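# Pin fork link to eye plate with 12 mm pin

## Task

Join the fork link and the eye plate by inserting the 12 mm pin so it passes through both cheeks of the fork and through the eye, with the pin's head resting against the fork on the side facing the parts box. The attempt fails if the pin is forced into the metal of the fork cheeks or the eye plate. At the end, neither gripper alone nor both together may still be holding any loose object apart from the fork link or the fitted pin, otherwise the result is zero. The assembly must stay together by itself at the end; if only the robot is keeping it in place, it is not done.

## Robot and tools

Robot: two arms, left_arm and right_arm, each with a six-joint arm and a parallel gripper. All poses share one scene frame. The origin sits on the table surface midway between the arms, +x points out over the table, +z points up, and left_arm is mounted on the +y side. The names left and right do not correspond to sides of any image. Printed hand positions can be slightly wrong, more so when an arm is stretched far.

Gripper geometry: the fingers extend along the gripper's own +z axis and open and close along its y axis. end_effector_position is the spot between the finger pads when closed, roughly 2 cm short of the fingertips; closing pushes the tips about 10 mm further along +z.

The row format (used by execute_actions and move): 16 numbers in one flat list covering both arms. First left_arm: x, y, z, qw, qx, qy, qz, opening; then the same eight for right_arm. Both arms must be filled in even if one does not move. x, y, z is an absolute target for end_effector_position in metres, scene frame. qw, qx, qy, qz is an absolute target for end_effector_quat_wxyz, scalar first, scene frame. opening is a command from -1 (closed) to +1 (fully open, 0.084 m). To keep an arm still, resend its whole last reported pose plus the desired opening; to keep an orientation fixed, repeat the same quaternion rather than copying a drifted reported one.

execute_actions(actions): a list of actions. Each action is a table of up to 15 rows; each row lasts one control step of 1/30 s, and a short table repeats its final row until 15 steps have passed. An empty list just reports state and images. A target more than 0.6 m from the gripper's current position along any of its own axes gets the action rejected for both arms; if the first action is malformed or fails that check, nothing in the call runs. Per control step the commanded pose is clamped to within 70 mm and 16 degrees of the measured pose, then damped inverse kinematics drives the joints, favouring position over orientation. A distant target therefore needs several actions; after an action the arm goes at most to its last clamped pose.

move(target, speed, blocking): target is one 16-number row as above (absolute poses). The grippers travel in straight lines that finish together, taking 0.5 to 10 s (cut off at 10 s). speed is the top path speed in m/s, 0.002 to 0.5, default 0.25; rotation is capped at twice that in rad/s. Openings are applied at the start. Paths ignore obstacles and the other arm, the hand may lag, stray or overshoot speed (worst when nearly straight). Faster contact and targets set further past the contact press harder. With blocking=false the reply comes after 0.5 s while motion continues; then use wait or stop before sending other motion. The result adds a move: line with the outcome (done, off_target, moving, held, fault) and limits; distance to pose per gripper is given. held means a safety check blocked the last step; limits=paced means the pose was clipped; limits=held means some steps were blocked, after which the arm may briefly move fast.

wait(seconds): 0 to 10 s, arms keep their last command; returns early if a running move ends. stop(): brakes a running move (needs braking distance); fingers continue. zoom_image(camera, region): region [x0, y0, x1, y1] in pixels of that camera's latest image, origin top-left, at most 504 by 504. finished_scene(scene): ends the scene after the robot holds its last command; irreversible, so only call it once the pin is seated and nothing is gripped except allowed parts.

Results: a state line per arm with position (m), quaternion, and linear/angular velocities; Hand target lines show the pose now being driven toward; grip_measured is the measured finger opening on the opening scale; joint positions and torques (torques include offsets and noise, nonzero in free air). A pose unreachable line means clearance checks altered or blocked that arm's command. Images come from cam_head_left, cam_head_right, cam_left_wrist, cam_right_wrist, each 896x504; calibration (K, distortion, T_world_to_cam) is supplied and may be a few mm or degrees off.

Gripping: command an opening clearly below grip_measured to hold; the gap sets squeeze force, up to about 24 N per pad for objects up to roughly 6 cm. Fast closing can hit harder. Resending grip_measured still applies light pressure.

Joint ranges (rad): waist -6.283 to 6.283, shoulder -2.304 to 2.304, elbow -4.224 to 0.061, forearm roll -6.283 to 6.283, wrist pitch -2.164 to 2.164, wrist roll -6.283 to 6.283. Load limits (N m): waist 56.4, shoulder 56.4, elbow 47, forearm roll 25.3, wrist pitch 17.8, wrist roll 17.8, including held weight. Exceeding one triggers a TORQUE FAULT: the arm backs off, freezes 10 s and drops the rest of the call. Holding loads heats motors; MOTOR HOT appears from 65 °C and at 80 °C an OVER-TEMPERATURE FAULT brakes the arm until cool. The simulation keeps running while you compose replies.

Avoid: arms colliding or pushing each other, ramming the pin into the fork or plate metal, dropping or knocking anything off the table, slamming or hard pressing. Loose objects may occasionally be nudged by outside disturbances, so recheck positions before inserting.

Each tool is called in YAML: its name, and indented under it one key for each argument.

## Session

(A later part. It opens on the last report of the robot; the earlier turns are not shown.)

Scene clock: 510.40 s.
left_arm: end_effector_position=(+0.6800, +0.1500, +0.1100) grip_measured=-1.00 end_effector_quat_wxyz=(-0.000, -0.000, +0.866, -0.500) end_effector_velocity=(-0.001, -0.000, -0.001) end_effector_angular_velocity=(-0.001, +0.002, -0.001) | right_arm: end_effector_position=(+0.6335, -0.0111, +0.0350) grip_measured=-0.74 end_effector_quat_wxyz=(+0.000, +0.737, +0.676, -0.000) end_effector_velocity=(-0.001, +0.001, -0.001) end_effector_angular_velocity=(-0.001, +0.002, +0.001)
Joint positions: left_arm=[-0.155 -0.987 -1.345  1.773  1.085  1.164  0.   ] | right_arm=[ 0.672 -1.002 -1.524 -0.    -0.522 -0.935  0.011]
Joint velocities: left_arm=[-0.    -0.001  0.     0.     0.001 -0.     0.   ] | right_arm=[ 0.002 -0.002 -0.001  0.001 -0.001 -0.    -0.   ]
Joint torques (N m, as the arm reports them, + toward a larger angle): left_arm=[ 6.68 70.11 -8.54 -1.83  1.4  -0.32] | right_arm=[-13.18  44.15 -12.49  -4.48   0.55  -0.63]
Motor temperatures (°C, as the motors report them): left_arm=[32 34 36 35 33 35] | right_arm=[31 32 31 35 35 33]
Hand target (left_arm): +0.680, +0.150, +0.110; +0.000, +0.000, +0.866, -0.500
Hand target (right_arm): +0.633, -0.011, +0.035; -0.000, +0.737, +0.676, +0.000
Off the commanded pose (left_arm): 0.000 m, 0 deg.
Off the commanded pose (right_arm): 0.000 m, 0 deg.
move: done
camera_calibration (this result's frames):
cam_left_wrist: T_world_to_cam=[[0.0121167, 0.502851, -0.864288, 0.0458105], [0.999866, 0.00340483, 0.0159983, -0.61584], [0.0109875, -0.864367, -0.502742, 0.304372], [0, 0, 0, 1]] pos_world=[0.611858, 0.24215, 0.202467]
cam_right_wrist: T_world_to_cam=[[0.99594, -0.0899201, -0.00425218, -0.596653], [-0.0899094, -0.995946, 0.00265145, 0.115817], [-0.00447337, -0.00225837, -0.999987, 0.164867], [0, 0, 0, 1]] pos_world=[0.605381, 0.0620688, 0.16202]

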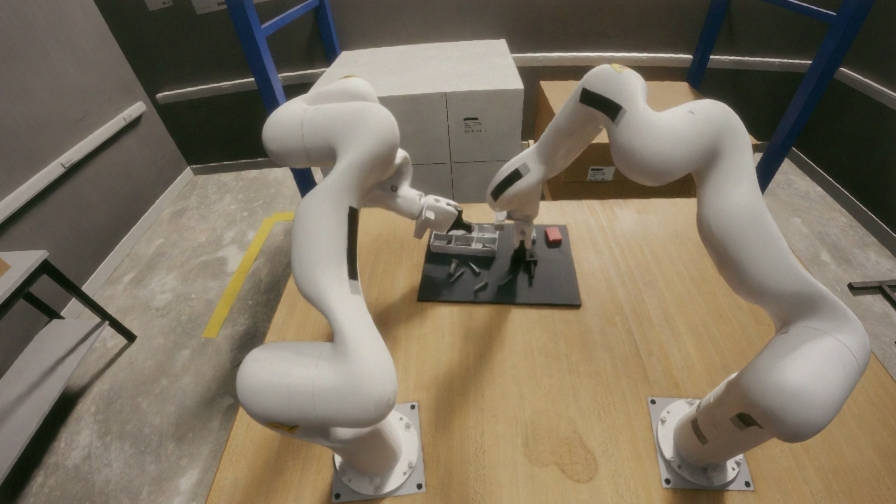

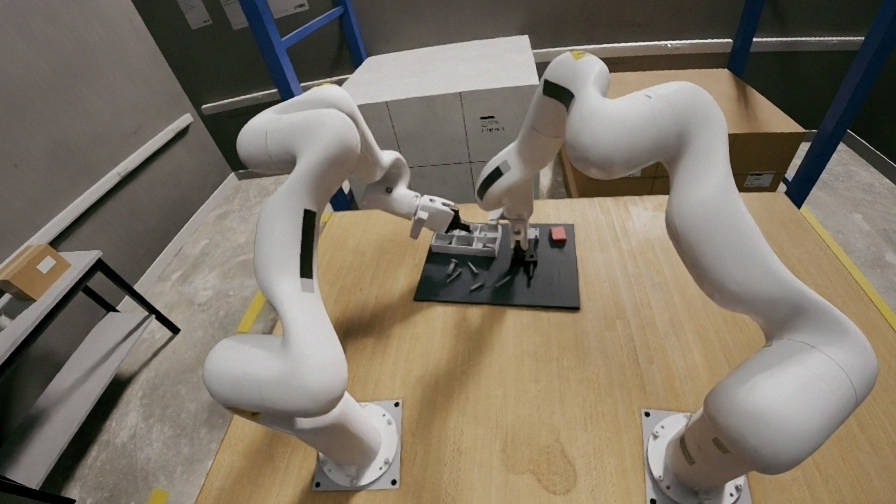

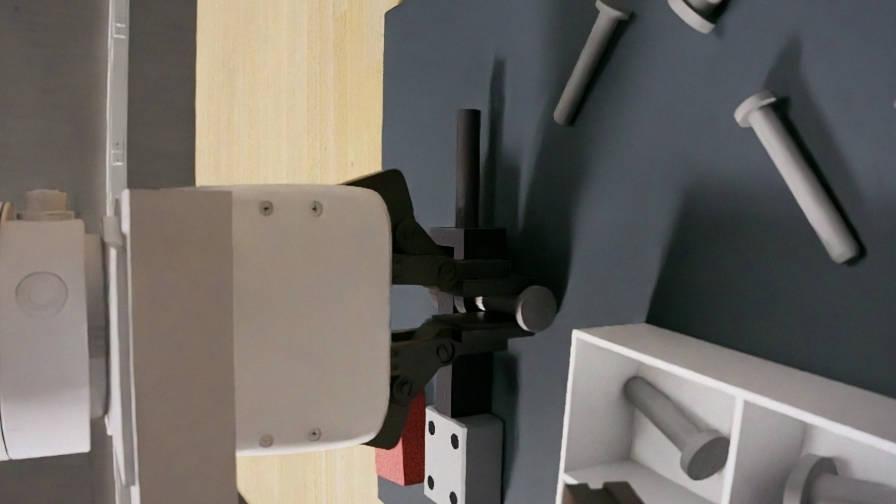

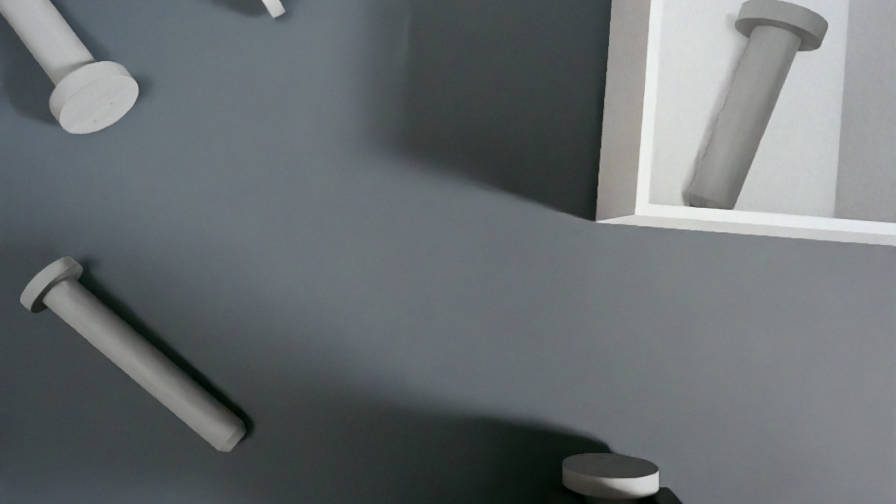

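execute_actions:
  actions:
    - [[0.68,0.15,0.11,0,0,0.866,-0.5,-1,0.6325,-0.011,0.036,0,0.737,0.676,0,-1]]
    - [[0.68,0.15,0.11,0,0,0.866,-0.5,-1,0.632,-0.0112,0.037,0,0.737,0.676,0,-1]]
    - [[0.68,0.15,0.11,0,0,0.866,-0.5,-1,0.632,-0.0114,0.038,0,0.737,0.676,0,-1]]
    - [[0.68,0.15,0.11,0,0,0.866,-0.5,-1,0.631,-0.0116,0.038,0,0.737,0.676,0,-1]]
    - [[0.68,0.15,0.11,0,0,0.866,-0.5,-1,0.630,-0.0118,0.038,0,0.737,0.676,0,-1]]

zoom_image:
  camera: "cam_left_wrist"
  region: [400,200,620,370]

Scene clock: 516.67 s.
left_arm: end_effector_position=(+0.6800, +0.1500, +0.1100) grip_measured=-1.00 end_effector_quat_wxyz=(-0.000, -0.000, +0.866, -0.500) end_effector_velocity=(+0.000, -0.001, +0.001) end_effector_angular_velocity=(-0.003, -0.001, -0.001) | right_arm: end_effector_position=(+0.6303, -0.0115, +0.0382) grip_measured=-0.74 end_effector_quat_wxyz=(+0.000, +0.737, +0.676, +0.001) end_effector_velocity=(+0.001, -0.000, +0.000) end_effector_angular_velocity=(+0.000, -0.001, -0.000)
Joint positions: left_arm=[-0.155 -0.987 -1.345  1.773  1.085  1.164  0.   ] | right_arm=[ 0.674 -0.99  -1.509  0.    -0.518 -0.934  0.011]
Joint velocities: left_arm=[-0.001  0.001 -0.    -0.001  0.003  0.     0.   ] | right_arm=[-0.001  0.    -0.001 -0.    -0.    -0.001  0.   ]
Joint torques (N m, as the arm reports them, + toward a larger angle): left_arm=[ 7.07 70.17 -8.85 -1.94  1.29 -0.35] | right_arm=[ -4.88  43.15 -10.34  -1.81  -1.43   0.01]
Motor temperatures (°C, as the motors report them): left_arm=[32 34 36 35 33 35] | right_arm=[31 32 31 35 35 33]
Hand target (left_arm): +0.680, +0.150, +0.110; +0.000, -0.000, +0.866, -0.500
Hand target (right_arm): +0.630, -0.012, +0.038; +0.000, +0.737, +0.676, -0.000
Off the commanded pose (left_arm): 0.000 m, 0 deg.
Off the commanded pose (right_arm): 0.000 m, 0 deg.
camera_calibration (this result's frames):
cam_left_wrist: T_world_to_cam=[[0.0121167, 0.502851, -0.864288, 0.0458105], [0.999866, 0.0034049, 0.0159984, -0.61584], [0.0109876, -0.864367, -0.502742, 0.304372], [0, 0, 0, 1]] pos_world=[0.611859, 0.24215, 0.202467]
cam_right_wrist: T_world_to_cam=[[0.995957, -0.089774, -0.00323283, -0.5936], [-0.0897684, -0.995961, 0.00184192, 0.115043], [-0.00338513, -0.00154427, -0.999993, 0.167413], [0, 0, 0, 1]] pos_world=[0.602094, 0.0615471, 0.165281]

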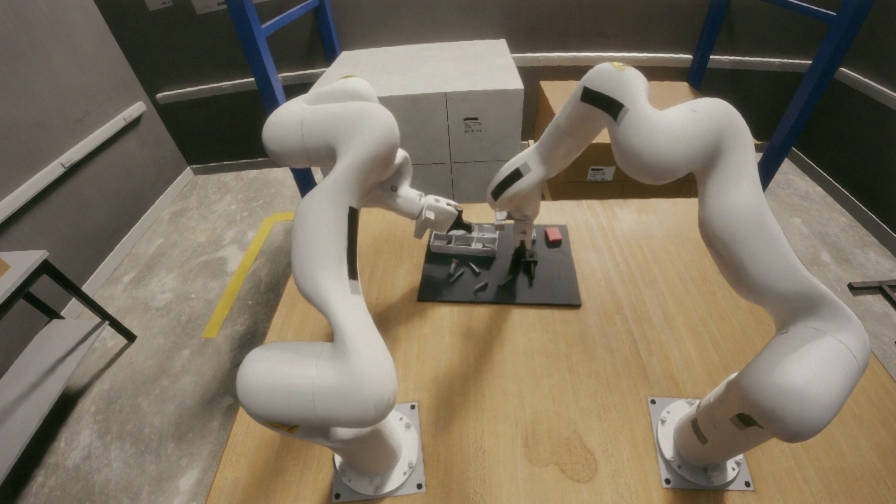

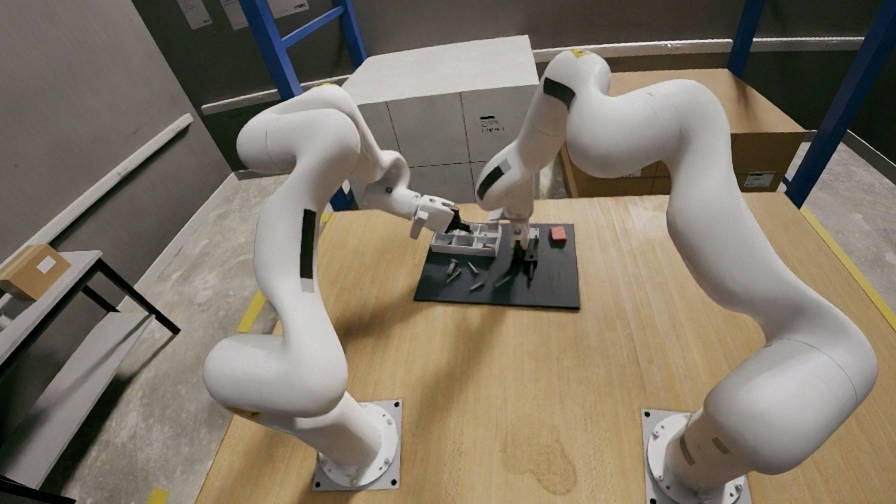

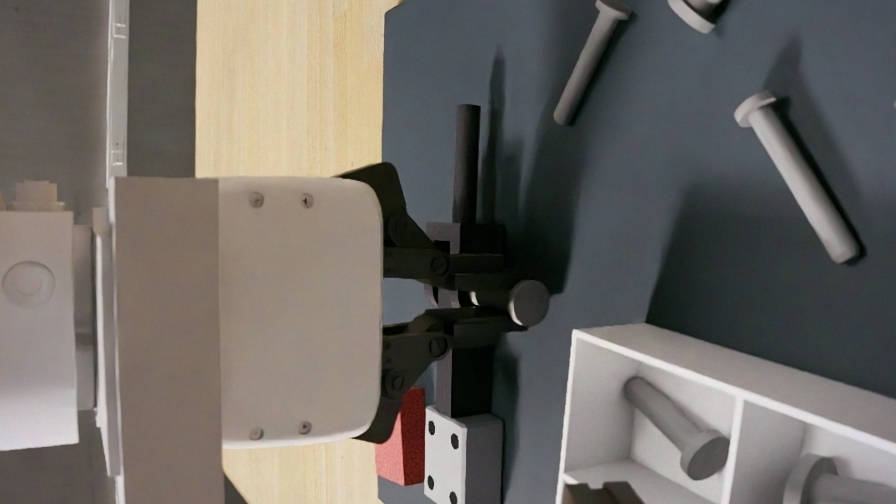

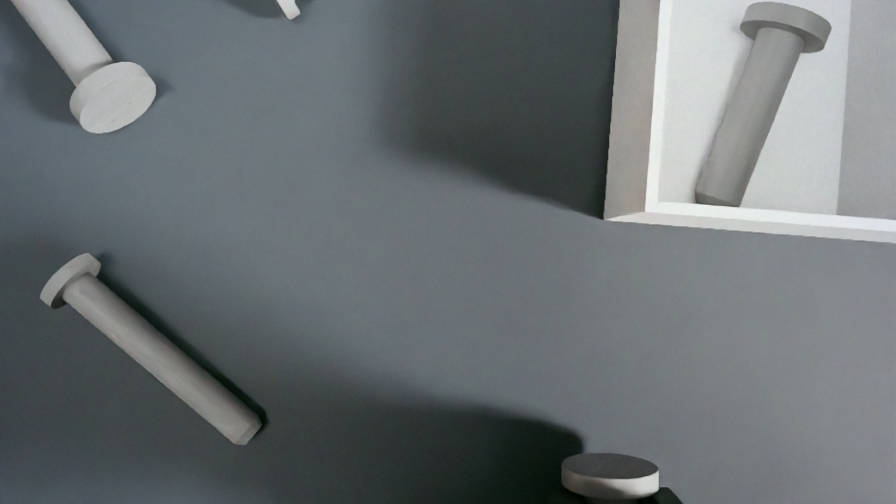

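Region (400, 200, 620, 370) of cam_left_wrist's 896x504 image, scaled by 2.291, with more detail than that image has; it fills the top 389 rows of this view, and the rest is white.

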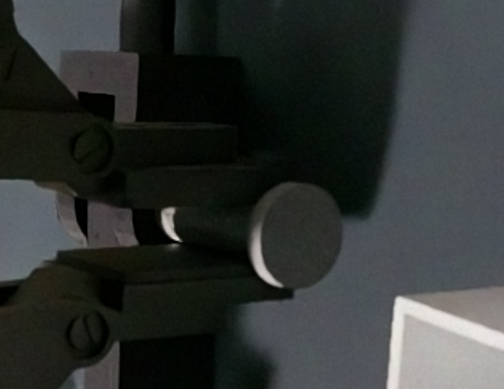

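Fork lifted, torque dropped. Push on.

move:
  target: [0.68,0.15,0.11,0,0,0.866,-0.5,-1,0.630,-0.0155,0.038,0,0.737,0.676,0,-1]
  speed: 0.003

zoom_image:
  camera: "cam_left_wrist"
  region: [400,200,620,370]

Scene clock: 519.47 s.
left_arm: end_effector_position=(+0.6800, +0.1500, +0.1100) grip_measured=-1.00 end_effector_quat_wxyz=(+0.000, -0.000, +0.866, -0.500) end_effector_velocity=(+0.000, +0.000, +0.000) end_effector_angular_velocity=(+0.000, -0.000, +0.000) | right_arm: end_effector_position=(+0.6299, -0.0153, +0.0380) grip_measured=-0.74 end_effector_quat_wxyz=(-0.000, +0.737, +0.676, +0.000) end_effector_velocity=(+0.001, -0.001, +0.000) end_effector_angular_velocity=(+0.001, -0.001, -0.001)
Joint positions: left_arm=[-0.155 -0.987 -1.345  1.773  1.085  1.164  0.   ] | right_arm=[ 0.67  -0.986 -1.501  0.    -0.515 -0.938  0.011]
Joint velocities: left_arm=[ 0.  0.  0. -0. -0. -0.  0.] | right_arm=[-0.001  0.001  0.    -0.     0.001 -0.     0.   ]
Joint torques (N m, as the arm reports them, + toward a larger angle): left_arm=[ 6.41 69.26 -8.61 -1.92  1.29 -0.32] | right_arm=[-13.12  36.48  -6.78  -4.17  -2.1   -0.07]
Motor temperatures (°C, as the motors report them): left_arm=[32 34 36 35 33 35] | right_arm=[31 32 31 35 35 33]
Hand target (left_arm): +0.680, +0.150, +0.110; -0.000, +0.000, +0.866, -0.500
Hand target (right_arm): +0.630, -0.015, +0.038; -0.000, +0.737, +0.676, +0.000
Off the commanded pose (left_arm): 0.000 m, 0 deg.
Off the commanded pose (right_arm): 0.000 m, 0 deg.
move: done
camera_calibration (this result's frames):
cam_left_wrist: T_world_to_cam=[[0.0121167, 0.50285, -0.864289, 0.0458106], [0.999866, 0.003405, 0.0159985, -0.61584], [0.0109877, -0.864367, -0.502742, 0.304372], [0, 0, 0, 1]] pos_world=[0.611859, 0.24215, 0.202467]
cam_right_wrist: T_world_to_cam=[[0.99595, -0.0898138, -0.00423221, -0.593458], [-0.0898038, -0.995956, 0.0025057, 0.111253], [-0.00444015, -0.00211548, -0.999988, 0.167834], [0, 0, 0, 1]] pos_world=[0.60179, 0.057857, 0.165041]

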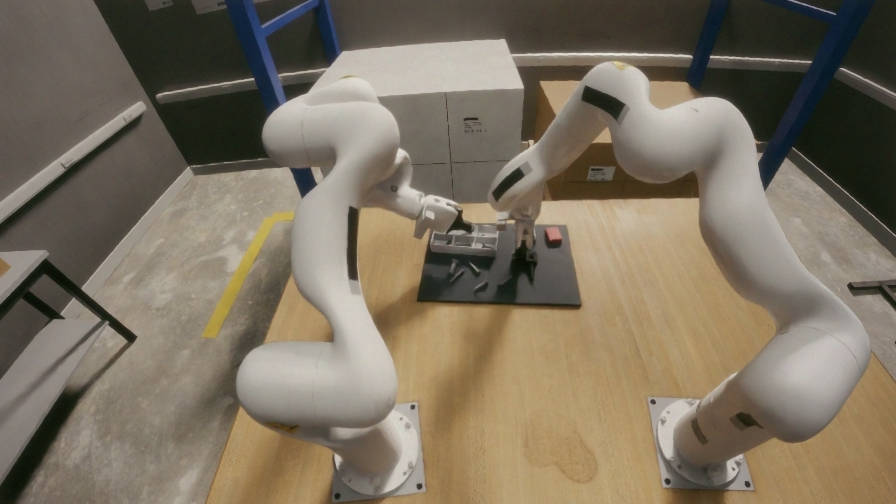

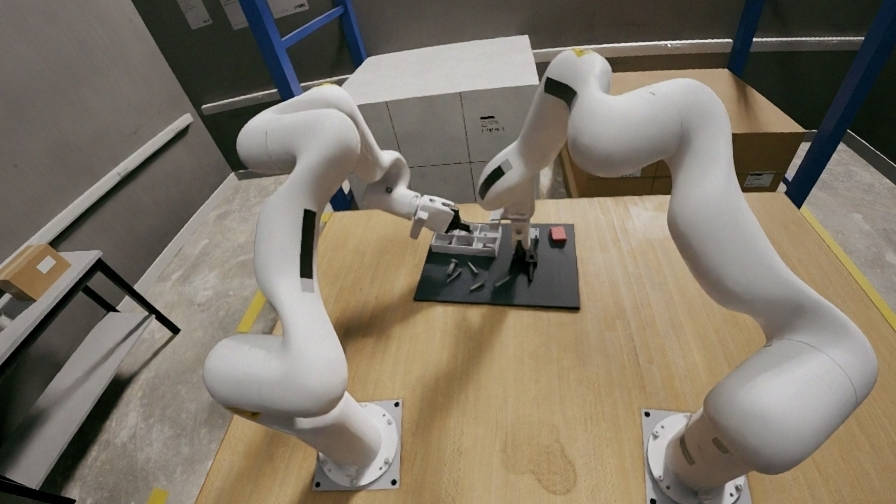

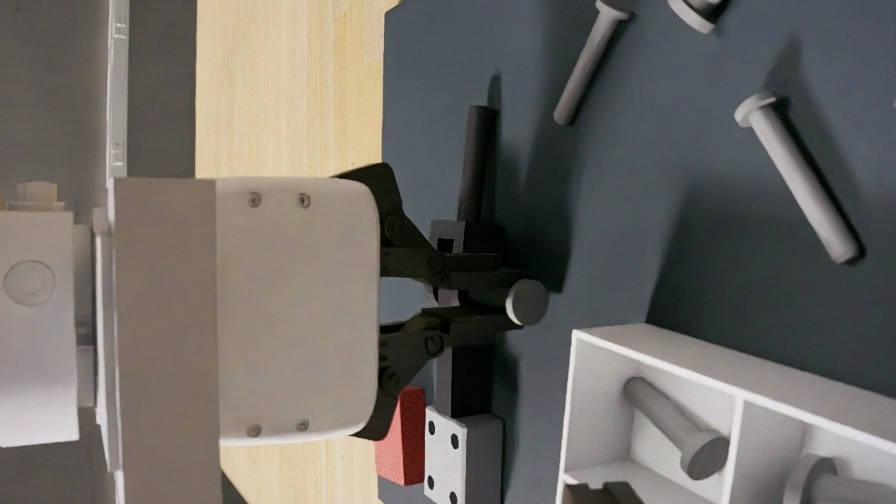

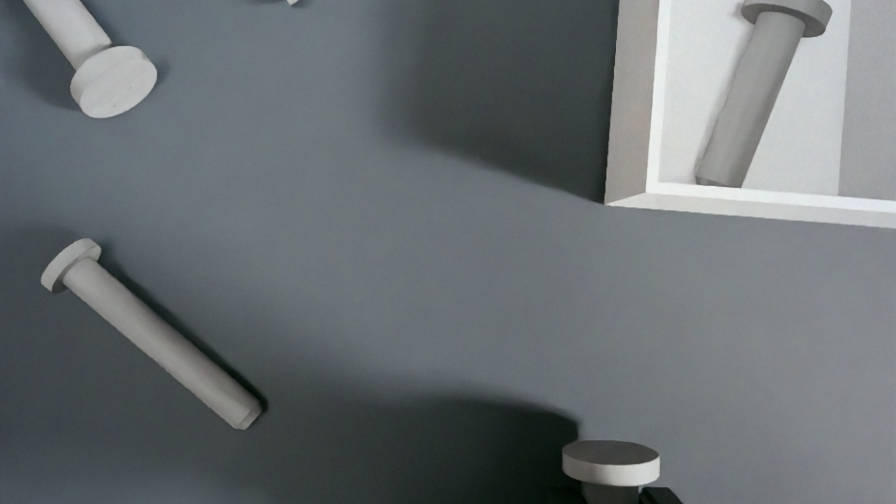

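Region (400, 200, 620, 370) of cam_left_wrist's 896x504 image, scaled by 2.291, with more detail than that image has; it fills the top 389 rows of this view, and the rest is white.

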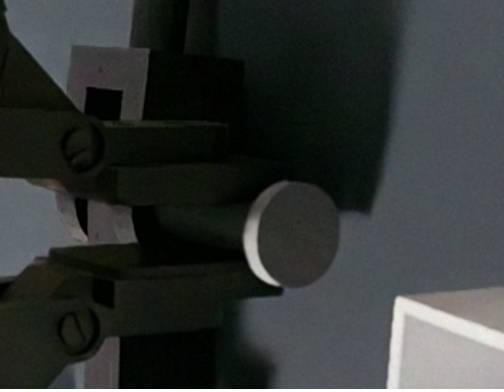

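move:
  target: [0.6,0.25,0.2,0,0,1,0,-1,0.630,-0.012,0.038,0,0.737,0.676,0,-0.55]
  speed: 0.1

move:
  target: [0.6,0.25,0.2,0,0,1,0,-1,0.630,-0.012,0.08,0,0.737,0.676,0,-0.55]
  speed: 0.04

move:
  target: [0.6,0.25,0.2,0,0,1,0,-1,0.629,-0.10,0.12,0,0.707,0.707,0,0.2]
  speed: 0.1

Scene clock: 529.07 s.
left_arm: end_effector_position=(+0.5990, +0.2496, +0.1995) grip_measured=-1.00 end_effector_quat_wxyz=(+0.001, -0.000, +1.000, -0.001) end_effector_velocity=(-0.001, +0.000, +0.001) end_effector_angular_velocity=(+0.011, -0.001, -0.000) | right_arm: end_effector_position=(+0.6300, -0.0120, +0.0380) grip_measured=-0.57 end_effector_quat_wxyz=(+0.000, +0.737, +0.676, -0.000) end_effector_velocity=(+0.000, +0.000, -0.000) end_effector_angular_velocity=(-0.000, -0.000, +0.001)
Joint positions: left_arm=[-0.361 -0.479 -1.081  3.139  0.6   -0.201  0.   ] | right_arm=[ 0.674 -0.99  -1.509  0.    -0.519 -0.934  0.019]
Joint velocities: left_arm=[-0.005  0.003  0.     0.02   0.003 -0.021  0.   ] | right_arm=[ 0.    -0.    -0.001 -0.001  0.    -0.     0.   ]
Joint torques (N m, as the arm reports them, + toward a larger angle): left_arm=[  8.32  53.49 -10.49  -1.73   0.43  -0.15] | right_arm=[ -0.64  46.02 -13.43  -1.03   0.45  -0.49]
Motor temperatures (°C, as the motors report them): left_arm=[32 34 36 35 33 35] | right_arm=[31 32 31 35 35 33]
Hand target (left_arm): +0.599, +0.250, +0.200; +0.001, -0.000, +1.000, -0.001
Hand target (right_arm): +0.630, -0.012, +0.038; +0.000, +0.737, +0.676, -0.000
Off the commanded pose (left_arm): 0.001 m, 0 deg.
Off the commanded pose (right_arm): 0.000 m, 0 deg.
move: done
camera_calibration (this result's frames):
cam_left_wrist: T_world_to_cam=[[0.0112964, 0.999935, 0.00130956, -0.222193], [0.999852, -0.0113124, 0.0129702, -0.532354], [0.0129842, 0.00116285, -0.999915, 0.318295], [0, 0, 0, 1]] pos_world=[0.530652, 0.215787, 0.325463]
cam_right_wrist: T_world_to_cam=[[0.995945, -0.0898642, -0.00420555, -0.593266], [-0.0898539, -0.995952, 0.00258547, 0.114567], [-0.00442086, -0.0021971, -0.999988, 0.167842], [0, 0, 0, 1]] pos_world=[0.601897, 0.0611587, 0.165049]

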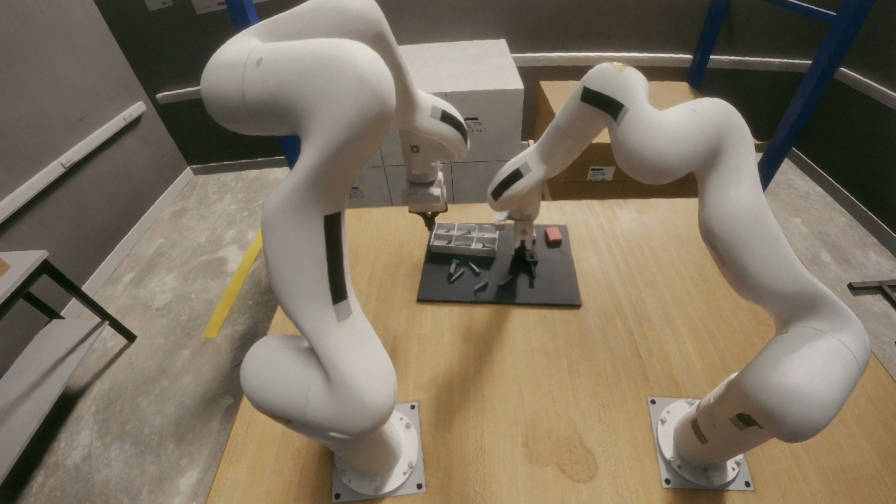

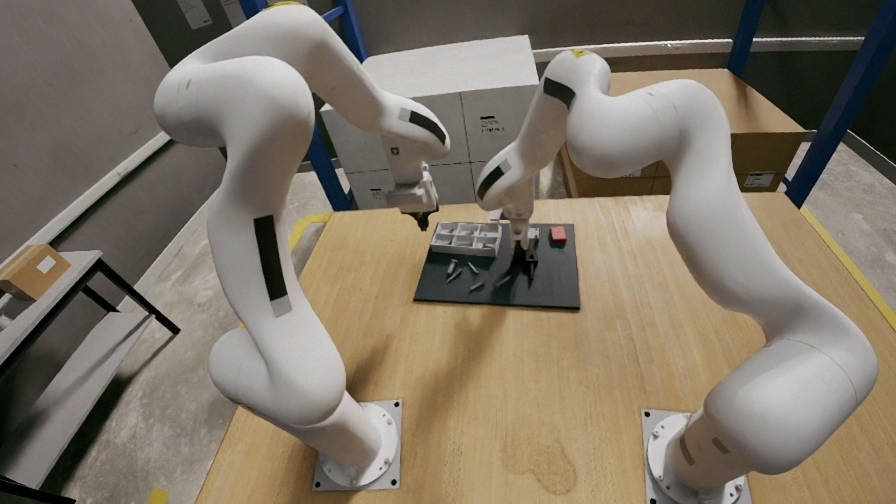

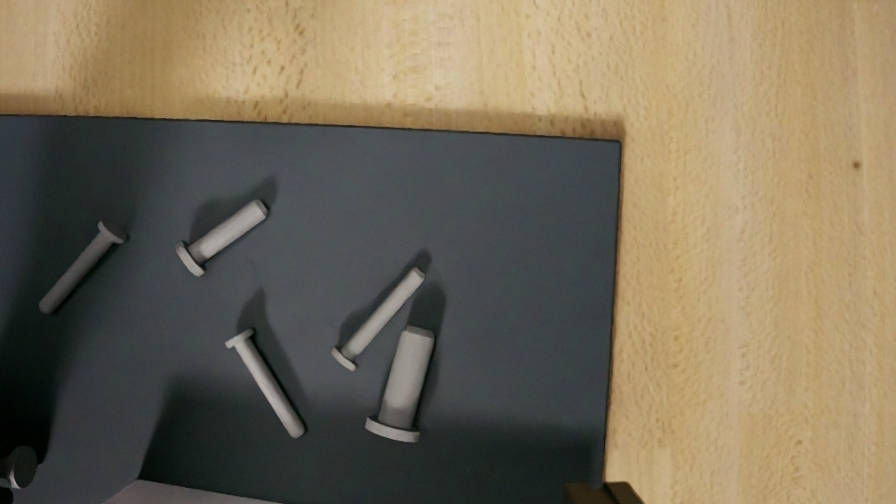

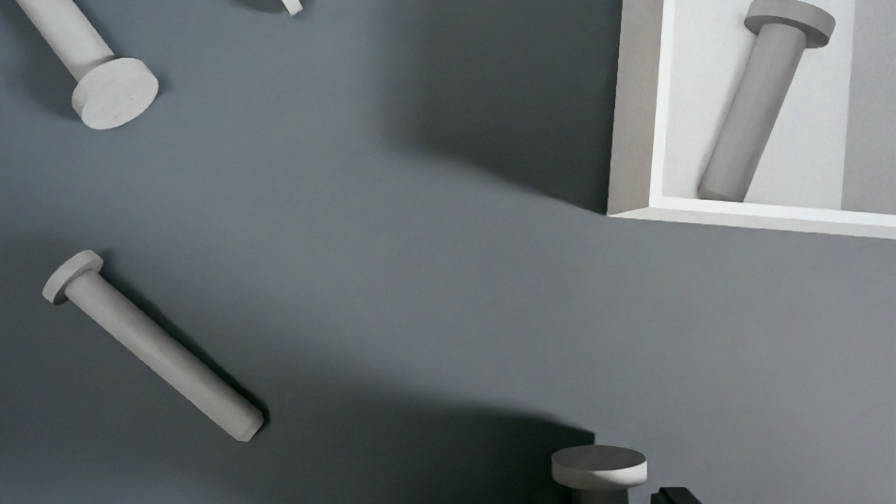

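Scene clock: 530.47 s.
left_arm: end_effector_position=(+0.6000, +0.2500, +0.2000) grip_measured=-1.00 end_effector_quat_wxyz=(+0.000, +0.000, +1.000, -0.000) end_effector_velocity=(-0.000, -0.000, +0.000) end_effector_angular_velocity=(-0.000, +0.001, +0.000) | right_arm: end_effector_position=(+0.6301, -0.0119, +0.0797) grip_measured=-0.57 end_effector_quat_wxyz=(-0.000, +0.737, +0.676, -0.000) end_effector_velocity=(+0.000, -0.000, +0.001) end_effector_angular_velocity=(-0.001, +0.000, +0.001)
Joint positions: left_arm=[-0.361 -0.481 -1.086  3.142  0.605 -0.202  0.   ] | right_arm=[ 0.674 -0.92  -1.494  0.    -0.575 -0.934  0.019]
Joint velocities: left_arm=[-0.001  0.    -0.    -0.001  0.001 -0.     0.   ] | right_arm=[-0.     0.001  0.    -0.001 -0.002 -0.001  0.   ]
Joint torques (N m, as the arm reports them, + toward a larger angle): left_arm=[  5.98  54.37 -10.46  -1.7    0.49  -0.3 ] | right_arm=[ -0.58  43.04 -13.86  -1.68   0.11  -0.36]
Motor temperatures (°C, as the motors report them): left_arm=[32 34 36 35 33 35] | right_arm=[31 32 31 35 35 33]
Hand target (left_arm): +0.600, +0.250, +0.200; +0.000, +0.000, +1.000, -0.000
Hand target (right_arm): +0.630, -0.012, +0.080; -0.000, +0.737, +0.676, +0.000
Off the commanded pose (left_arm): 0.000 m, 0 deg.
Off the commanded pose (right_arm): 0.000 m, 0 deg.
move: done
camera_calibration (this result's frames):
cam_left_wrist: T_world_to_cam=[[0.0121177, 0.999921, 0.0033543, -0.223514], [0.999866, -0.0121538, 0.0109578, -0.532727], [0.0109977, 0.00322106, -0.999934, 0.31947], [0, 0, 0, 1]] pos_world=[0.531851, 0.215993, 0.326036]
cam_right_wrist: T_world_to_cam=[[0.995948, -0.08982, -0.00437299, -0.593152], [-0.0898092, -0.995956, 0.00261447, 0.114515], [-0.00459014, -0.00221115, -0.999987, 0.209705], [0, 0, 0, 1]] pos_world=[0.601996, 0.0612382, 0.206809]

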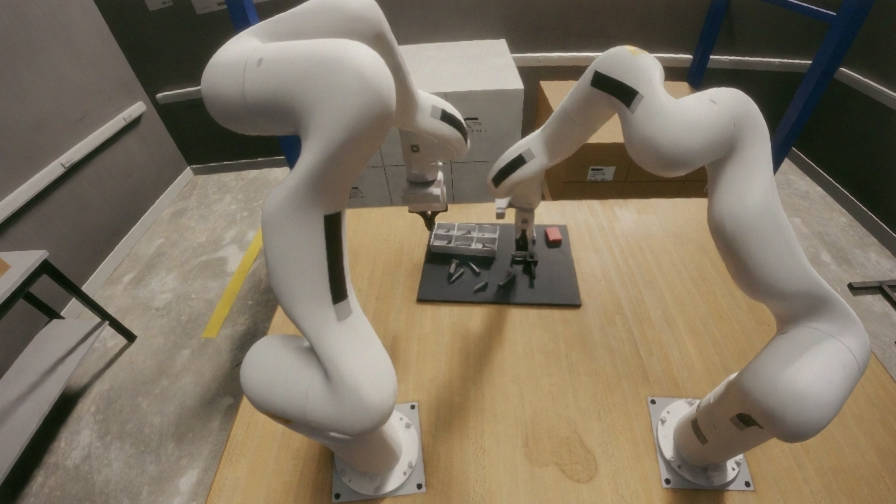

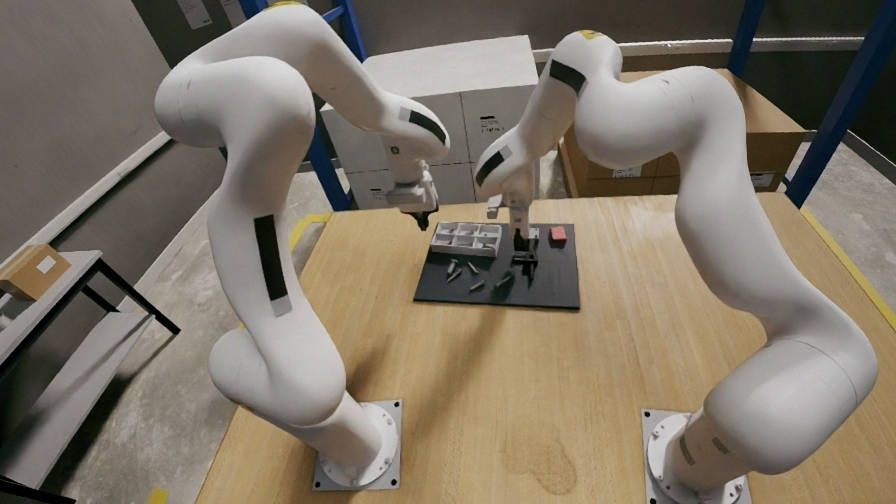

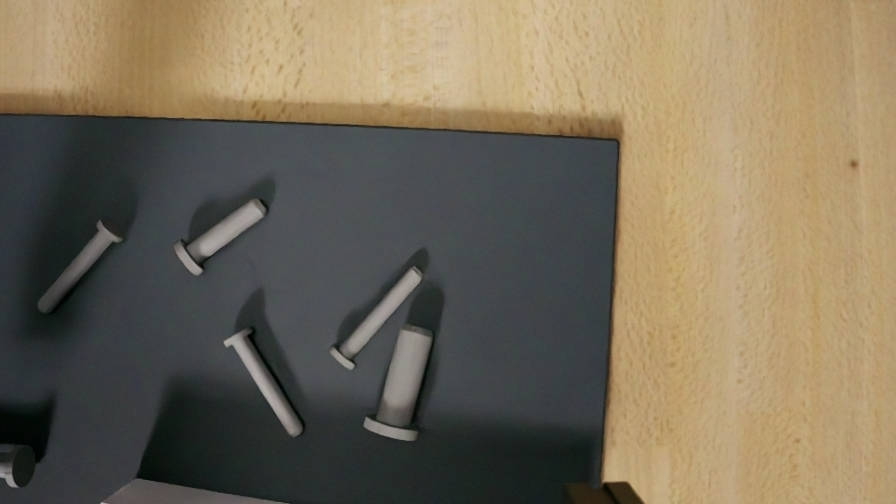

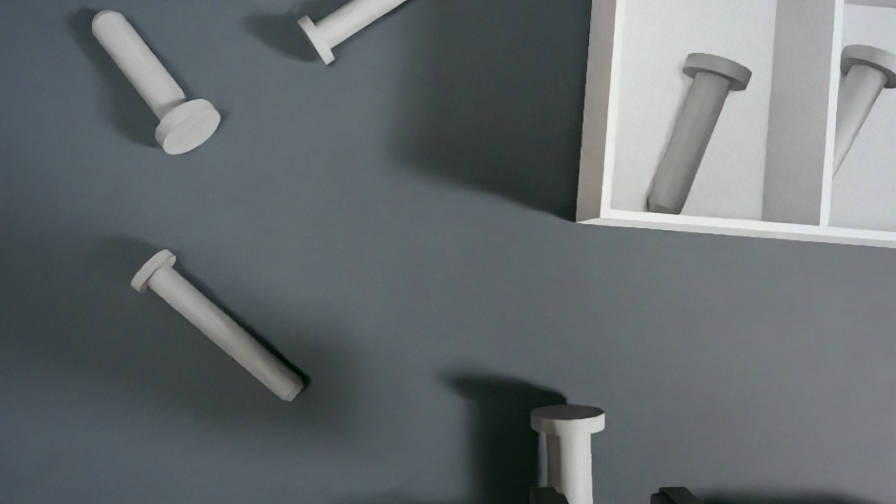

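Scene clock: 531.90 s.
left_arm: end_effector_position=(+0.6000, +0.2500, +0.2000) grip_measured=-1.00 end_effector_quat_wxyz=(+0.000, +0.000, +1.000, -0.000) end_effector_velocity=(-0.000, +0.001, -0.000) end_effector_angular_velocity=(+0.001, +0.003, +0.000) | right_arm: end_effector_position=(+0.6290, -0.0996, +0.1200) grip_measured=+0.19 end_effector_quat_wxyz=(-0.000, +0.707, +0.707, +0.000) end_effector_velocity=(+0.001, -0.002, +0.001) end_effector_angular_velocity=(+0.001, -0.002, +0.001)
Joint positions: left_arm=[-0.361 -0.481 -1.086  3.142  0.605 -0.202  0.   ] | right_arm=[ 0.555 -0.768 -1.331  0.    -0.563 -1.139  0.052]
Joint velocities: left_arm=[ 0.001 -0.001  0.     0.001  0.002 -0.     0.   ] | right_arm=[-0.004  0.003  0.     0.001  0.    -0.006  0.   ]
Joint torques (N m, as the arm reports them, + toward a larger angle): left_arm=[  6.1   54.55 -10.84  -1.79   0.37  -0.23] | right_arm=[ -3.27  39.19 -14.33  -1.16   0.55  -0.34]
Motor temperatures (°C, as the motors report them): left_arm=[32 34 36 35 33 35] | right_arm=[31 32 31 35 35 33]
Hand target (left_arm): +0.600, +0.250, +0.200; +0.000, +0.000, +1.000, +0.000
Hand target (right_arm): +0.629, -0.100, +0.120; -0.000, +0.707, +0.707, +0.000
Off the commanded pose (left_arm): 0.000 m, 0 deg.
Off the commanded pose (right_arm): 0.000 m, 0 deg.
move: done
camera_calibration (this result's frames):
cam_left_wrist: T_world_to_cam=[[0.0121171, 0.999921, 0.00336244, -0.223517], [0.999866, -0.0121532, 0.0109478, -0.532732], [0.0109878, 0.00322934, -0.999934, 0.319474], [0, 0, 0, 1]] pos_world=[0.531859, 0.215993, 0.326037]
cam_right_wrist: T_world_to_cam=[[0.999984, -0.00374587, -0.00433026, -0.593733], [-0.00373547, -0.99999, 0.0024071, -0.0275365], [-0.00433924, -0.00239088, -0.999988, 0.249578], [0, 0, 0, 1]] pos_world=[0.594704, -0.0291635, 0.247071]

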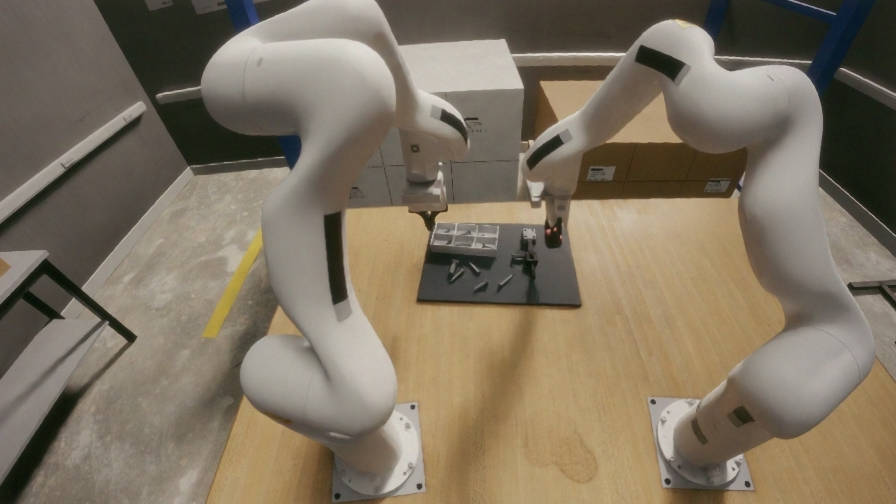

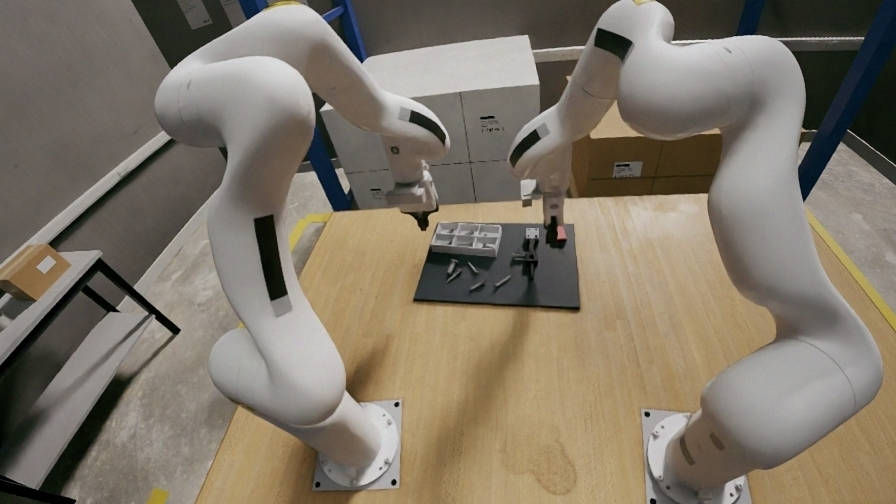

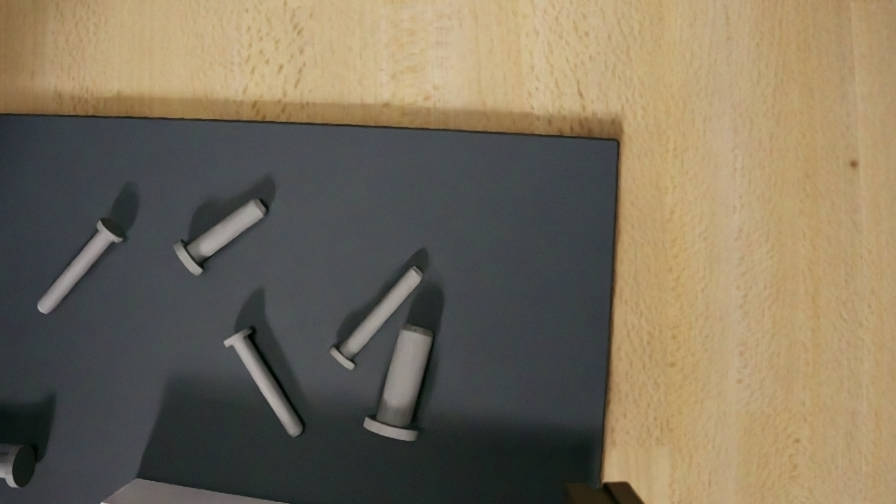

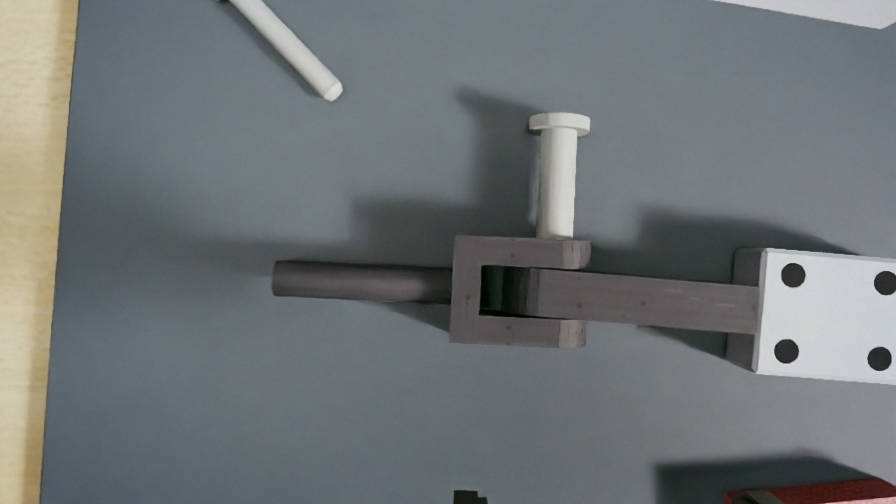

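execute_actions:
  actions: []

Scene clock: 535.70 s.
left_arm: end_effector_position=(+0.6000, +0.2500, +0.2000) grip_measured=-1.00 end_effector_quat_wxyz=(+0.000, -0.000, +1.000, -0.000) end_effector_velocity=(+0.000, +0.001, -0.000) end_effector_angular_velocity=(-0.000, -0.000, +0.002) | right_arm: end_effector_position=(+0.6290, -0.0998, +0.1201) grip_measured=+0.19 end_effector_quat_wxyz=(-0.000, +0.707, +0.707, +0.000) end_effector_velocity=(-0.000, -0.001, -0.001) end_effector_angular_velocity=(+0.001, +0.002, -0.003)
Joint positions: left_arm=[-0.361 -0.481 -1.086  3.142  0.605 -0.202  0.   ] | right_arm=[ 0.554 -0.768 -1.331  0.001 -0.563 -1.14   0.052]
Joint velocities: left_arm=[ 0.002 -0.     0.    -0.001 -0.001 -0.     0.   ] | right_arm=[-0.002 -0.     0.001  0.003 -0.    -0.001 -0.   ]
Joint torques (N m, as the arm reports them, + toward a larger angle): left_arm=[  6.98  54.52 -10.47  -1.69   0.39  -0.22] | right_arm=[  0.32  41.4  -13.19  -0.77   0.41  -0.52]
Motor temperatures (°C, as the motors report them): left_arm=[32 34 36 35 33 35] | right_arm=[31 32 31 35 35 33]
Hand target (left_arm): +0.600, +0.250, +0.200; +0.000, +0.000, +1.000, +0.000
Hand target (right_arm): +0.629, -0.100, +0.120; -0.000, +0.707, +0.707, +0.000
Off the commanded pose (left_arm): 0.000 m, 0 deg.
Off the commanded pose (right_arm): 0.000 m, 0 deg.
camera_calibration (this result's frames):
cam_left_wrist: T_world_to_cam=[[0.0121166, 0.999921, 0.00336244, -0.223517], [0.999866, -0.0121528, 0.0109478, -0.532732], [0.0109878, 0.00322934, -0.999934, 0.319474], [0, 0, 0, 1]] pos_world=[0.531859, 0.215993, 0.326037]
cam_right_wrist: T_world_to_cam=[[0.999984, -0.0037116, -0.00424887, -0.593789], [-0.00370188, -0.999991, 0.00229369, -0.0277476], [-0.00425734, -0.00227793, -0.999988, 0.249685], [0, 0, 0, 1]] pos_world=[0.59474, -0.0293825, 0.247222]

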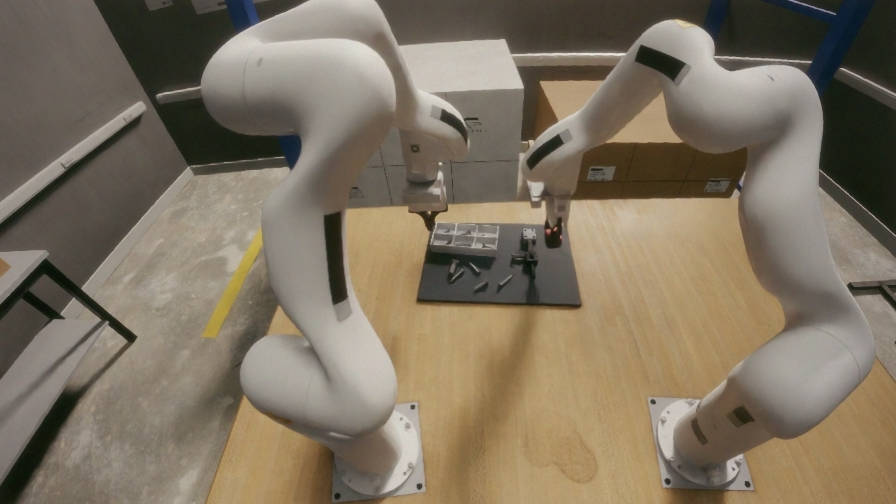

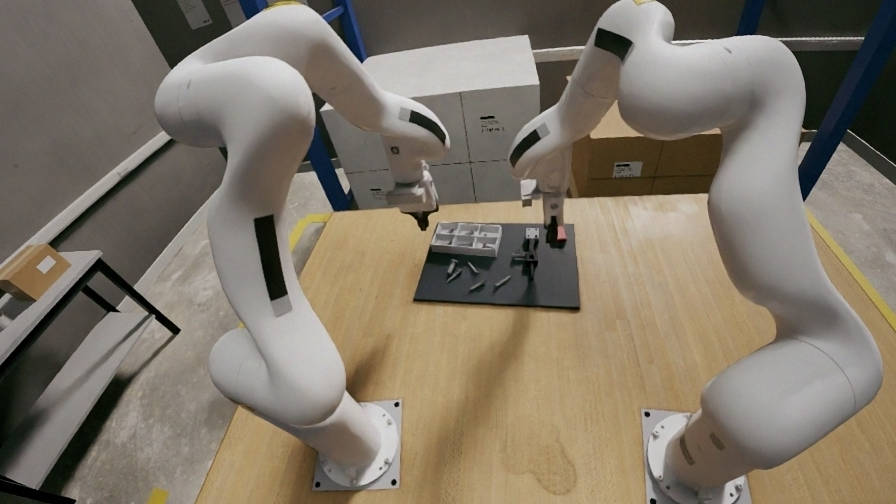

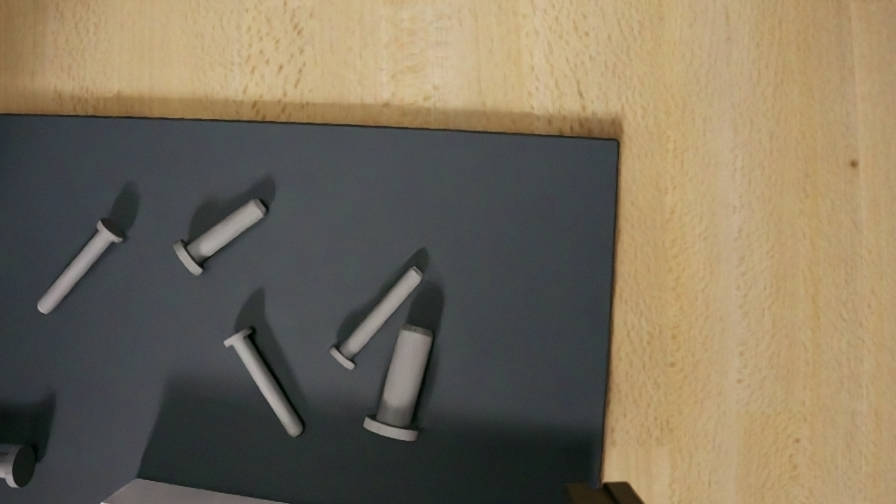

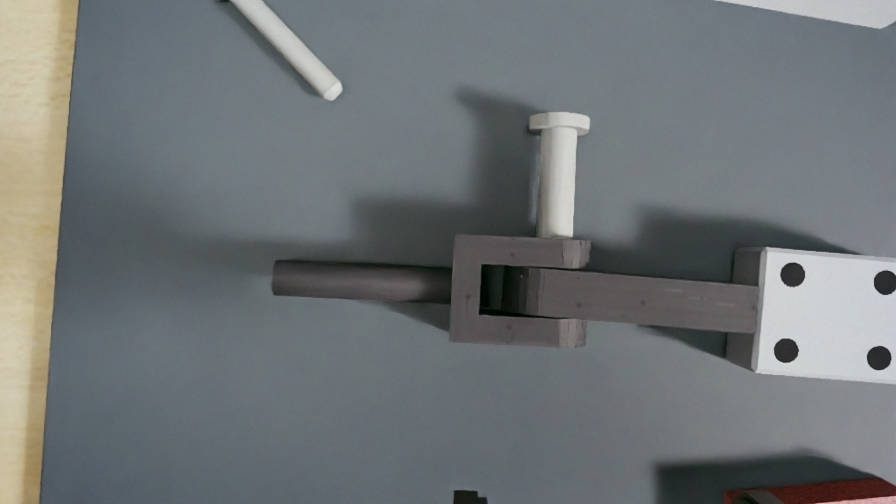

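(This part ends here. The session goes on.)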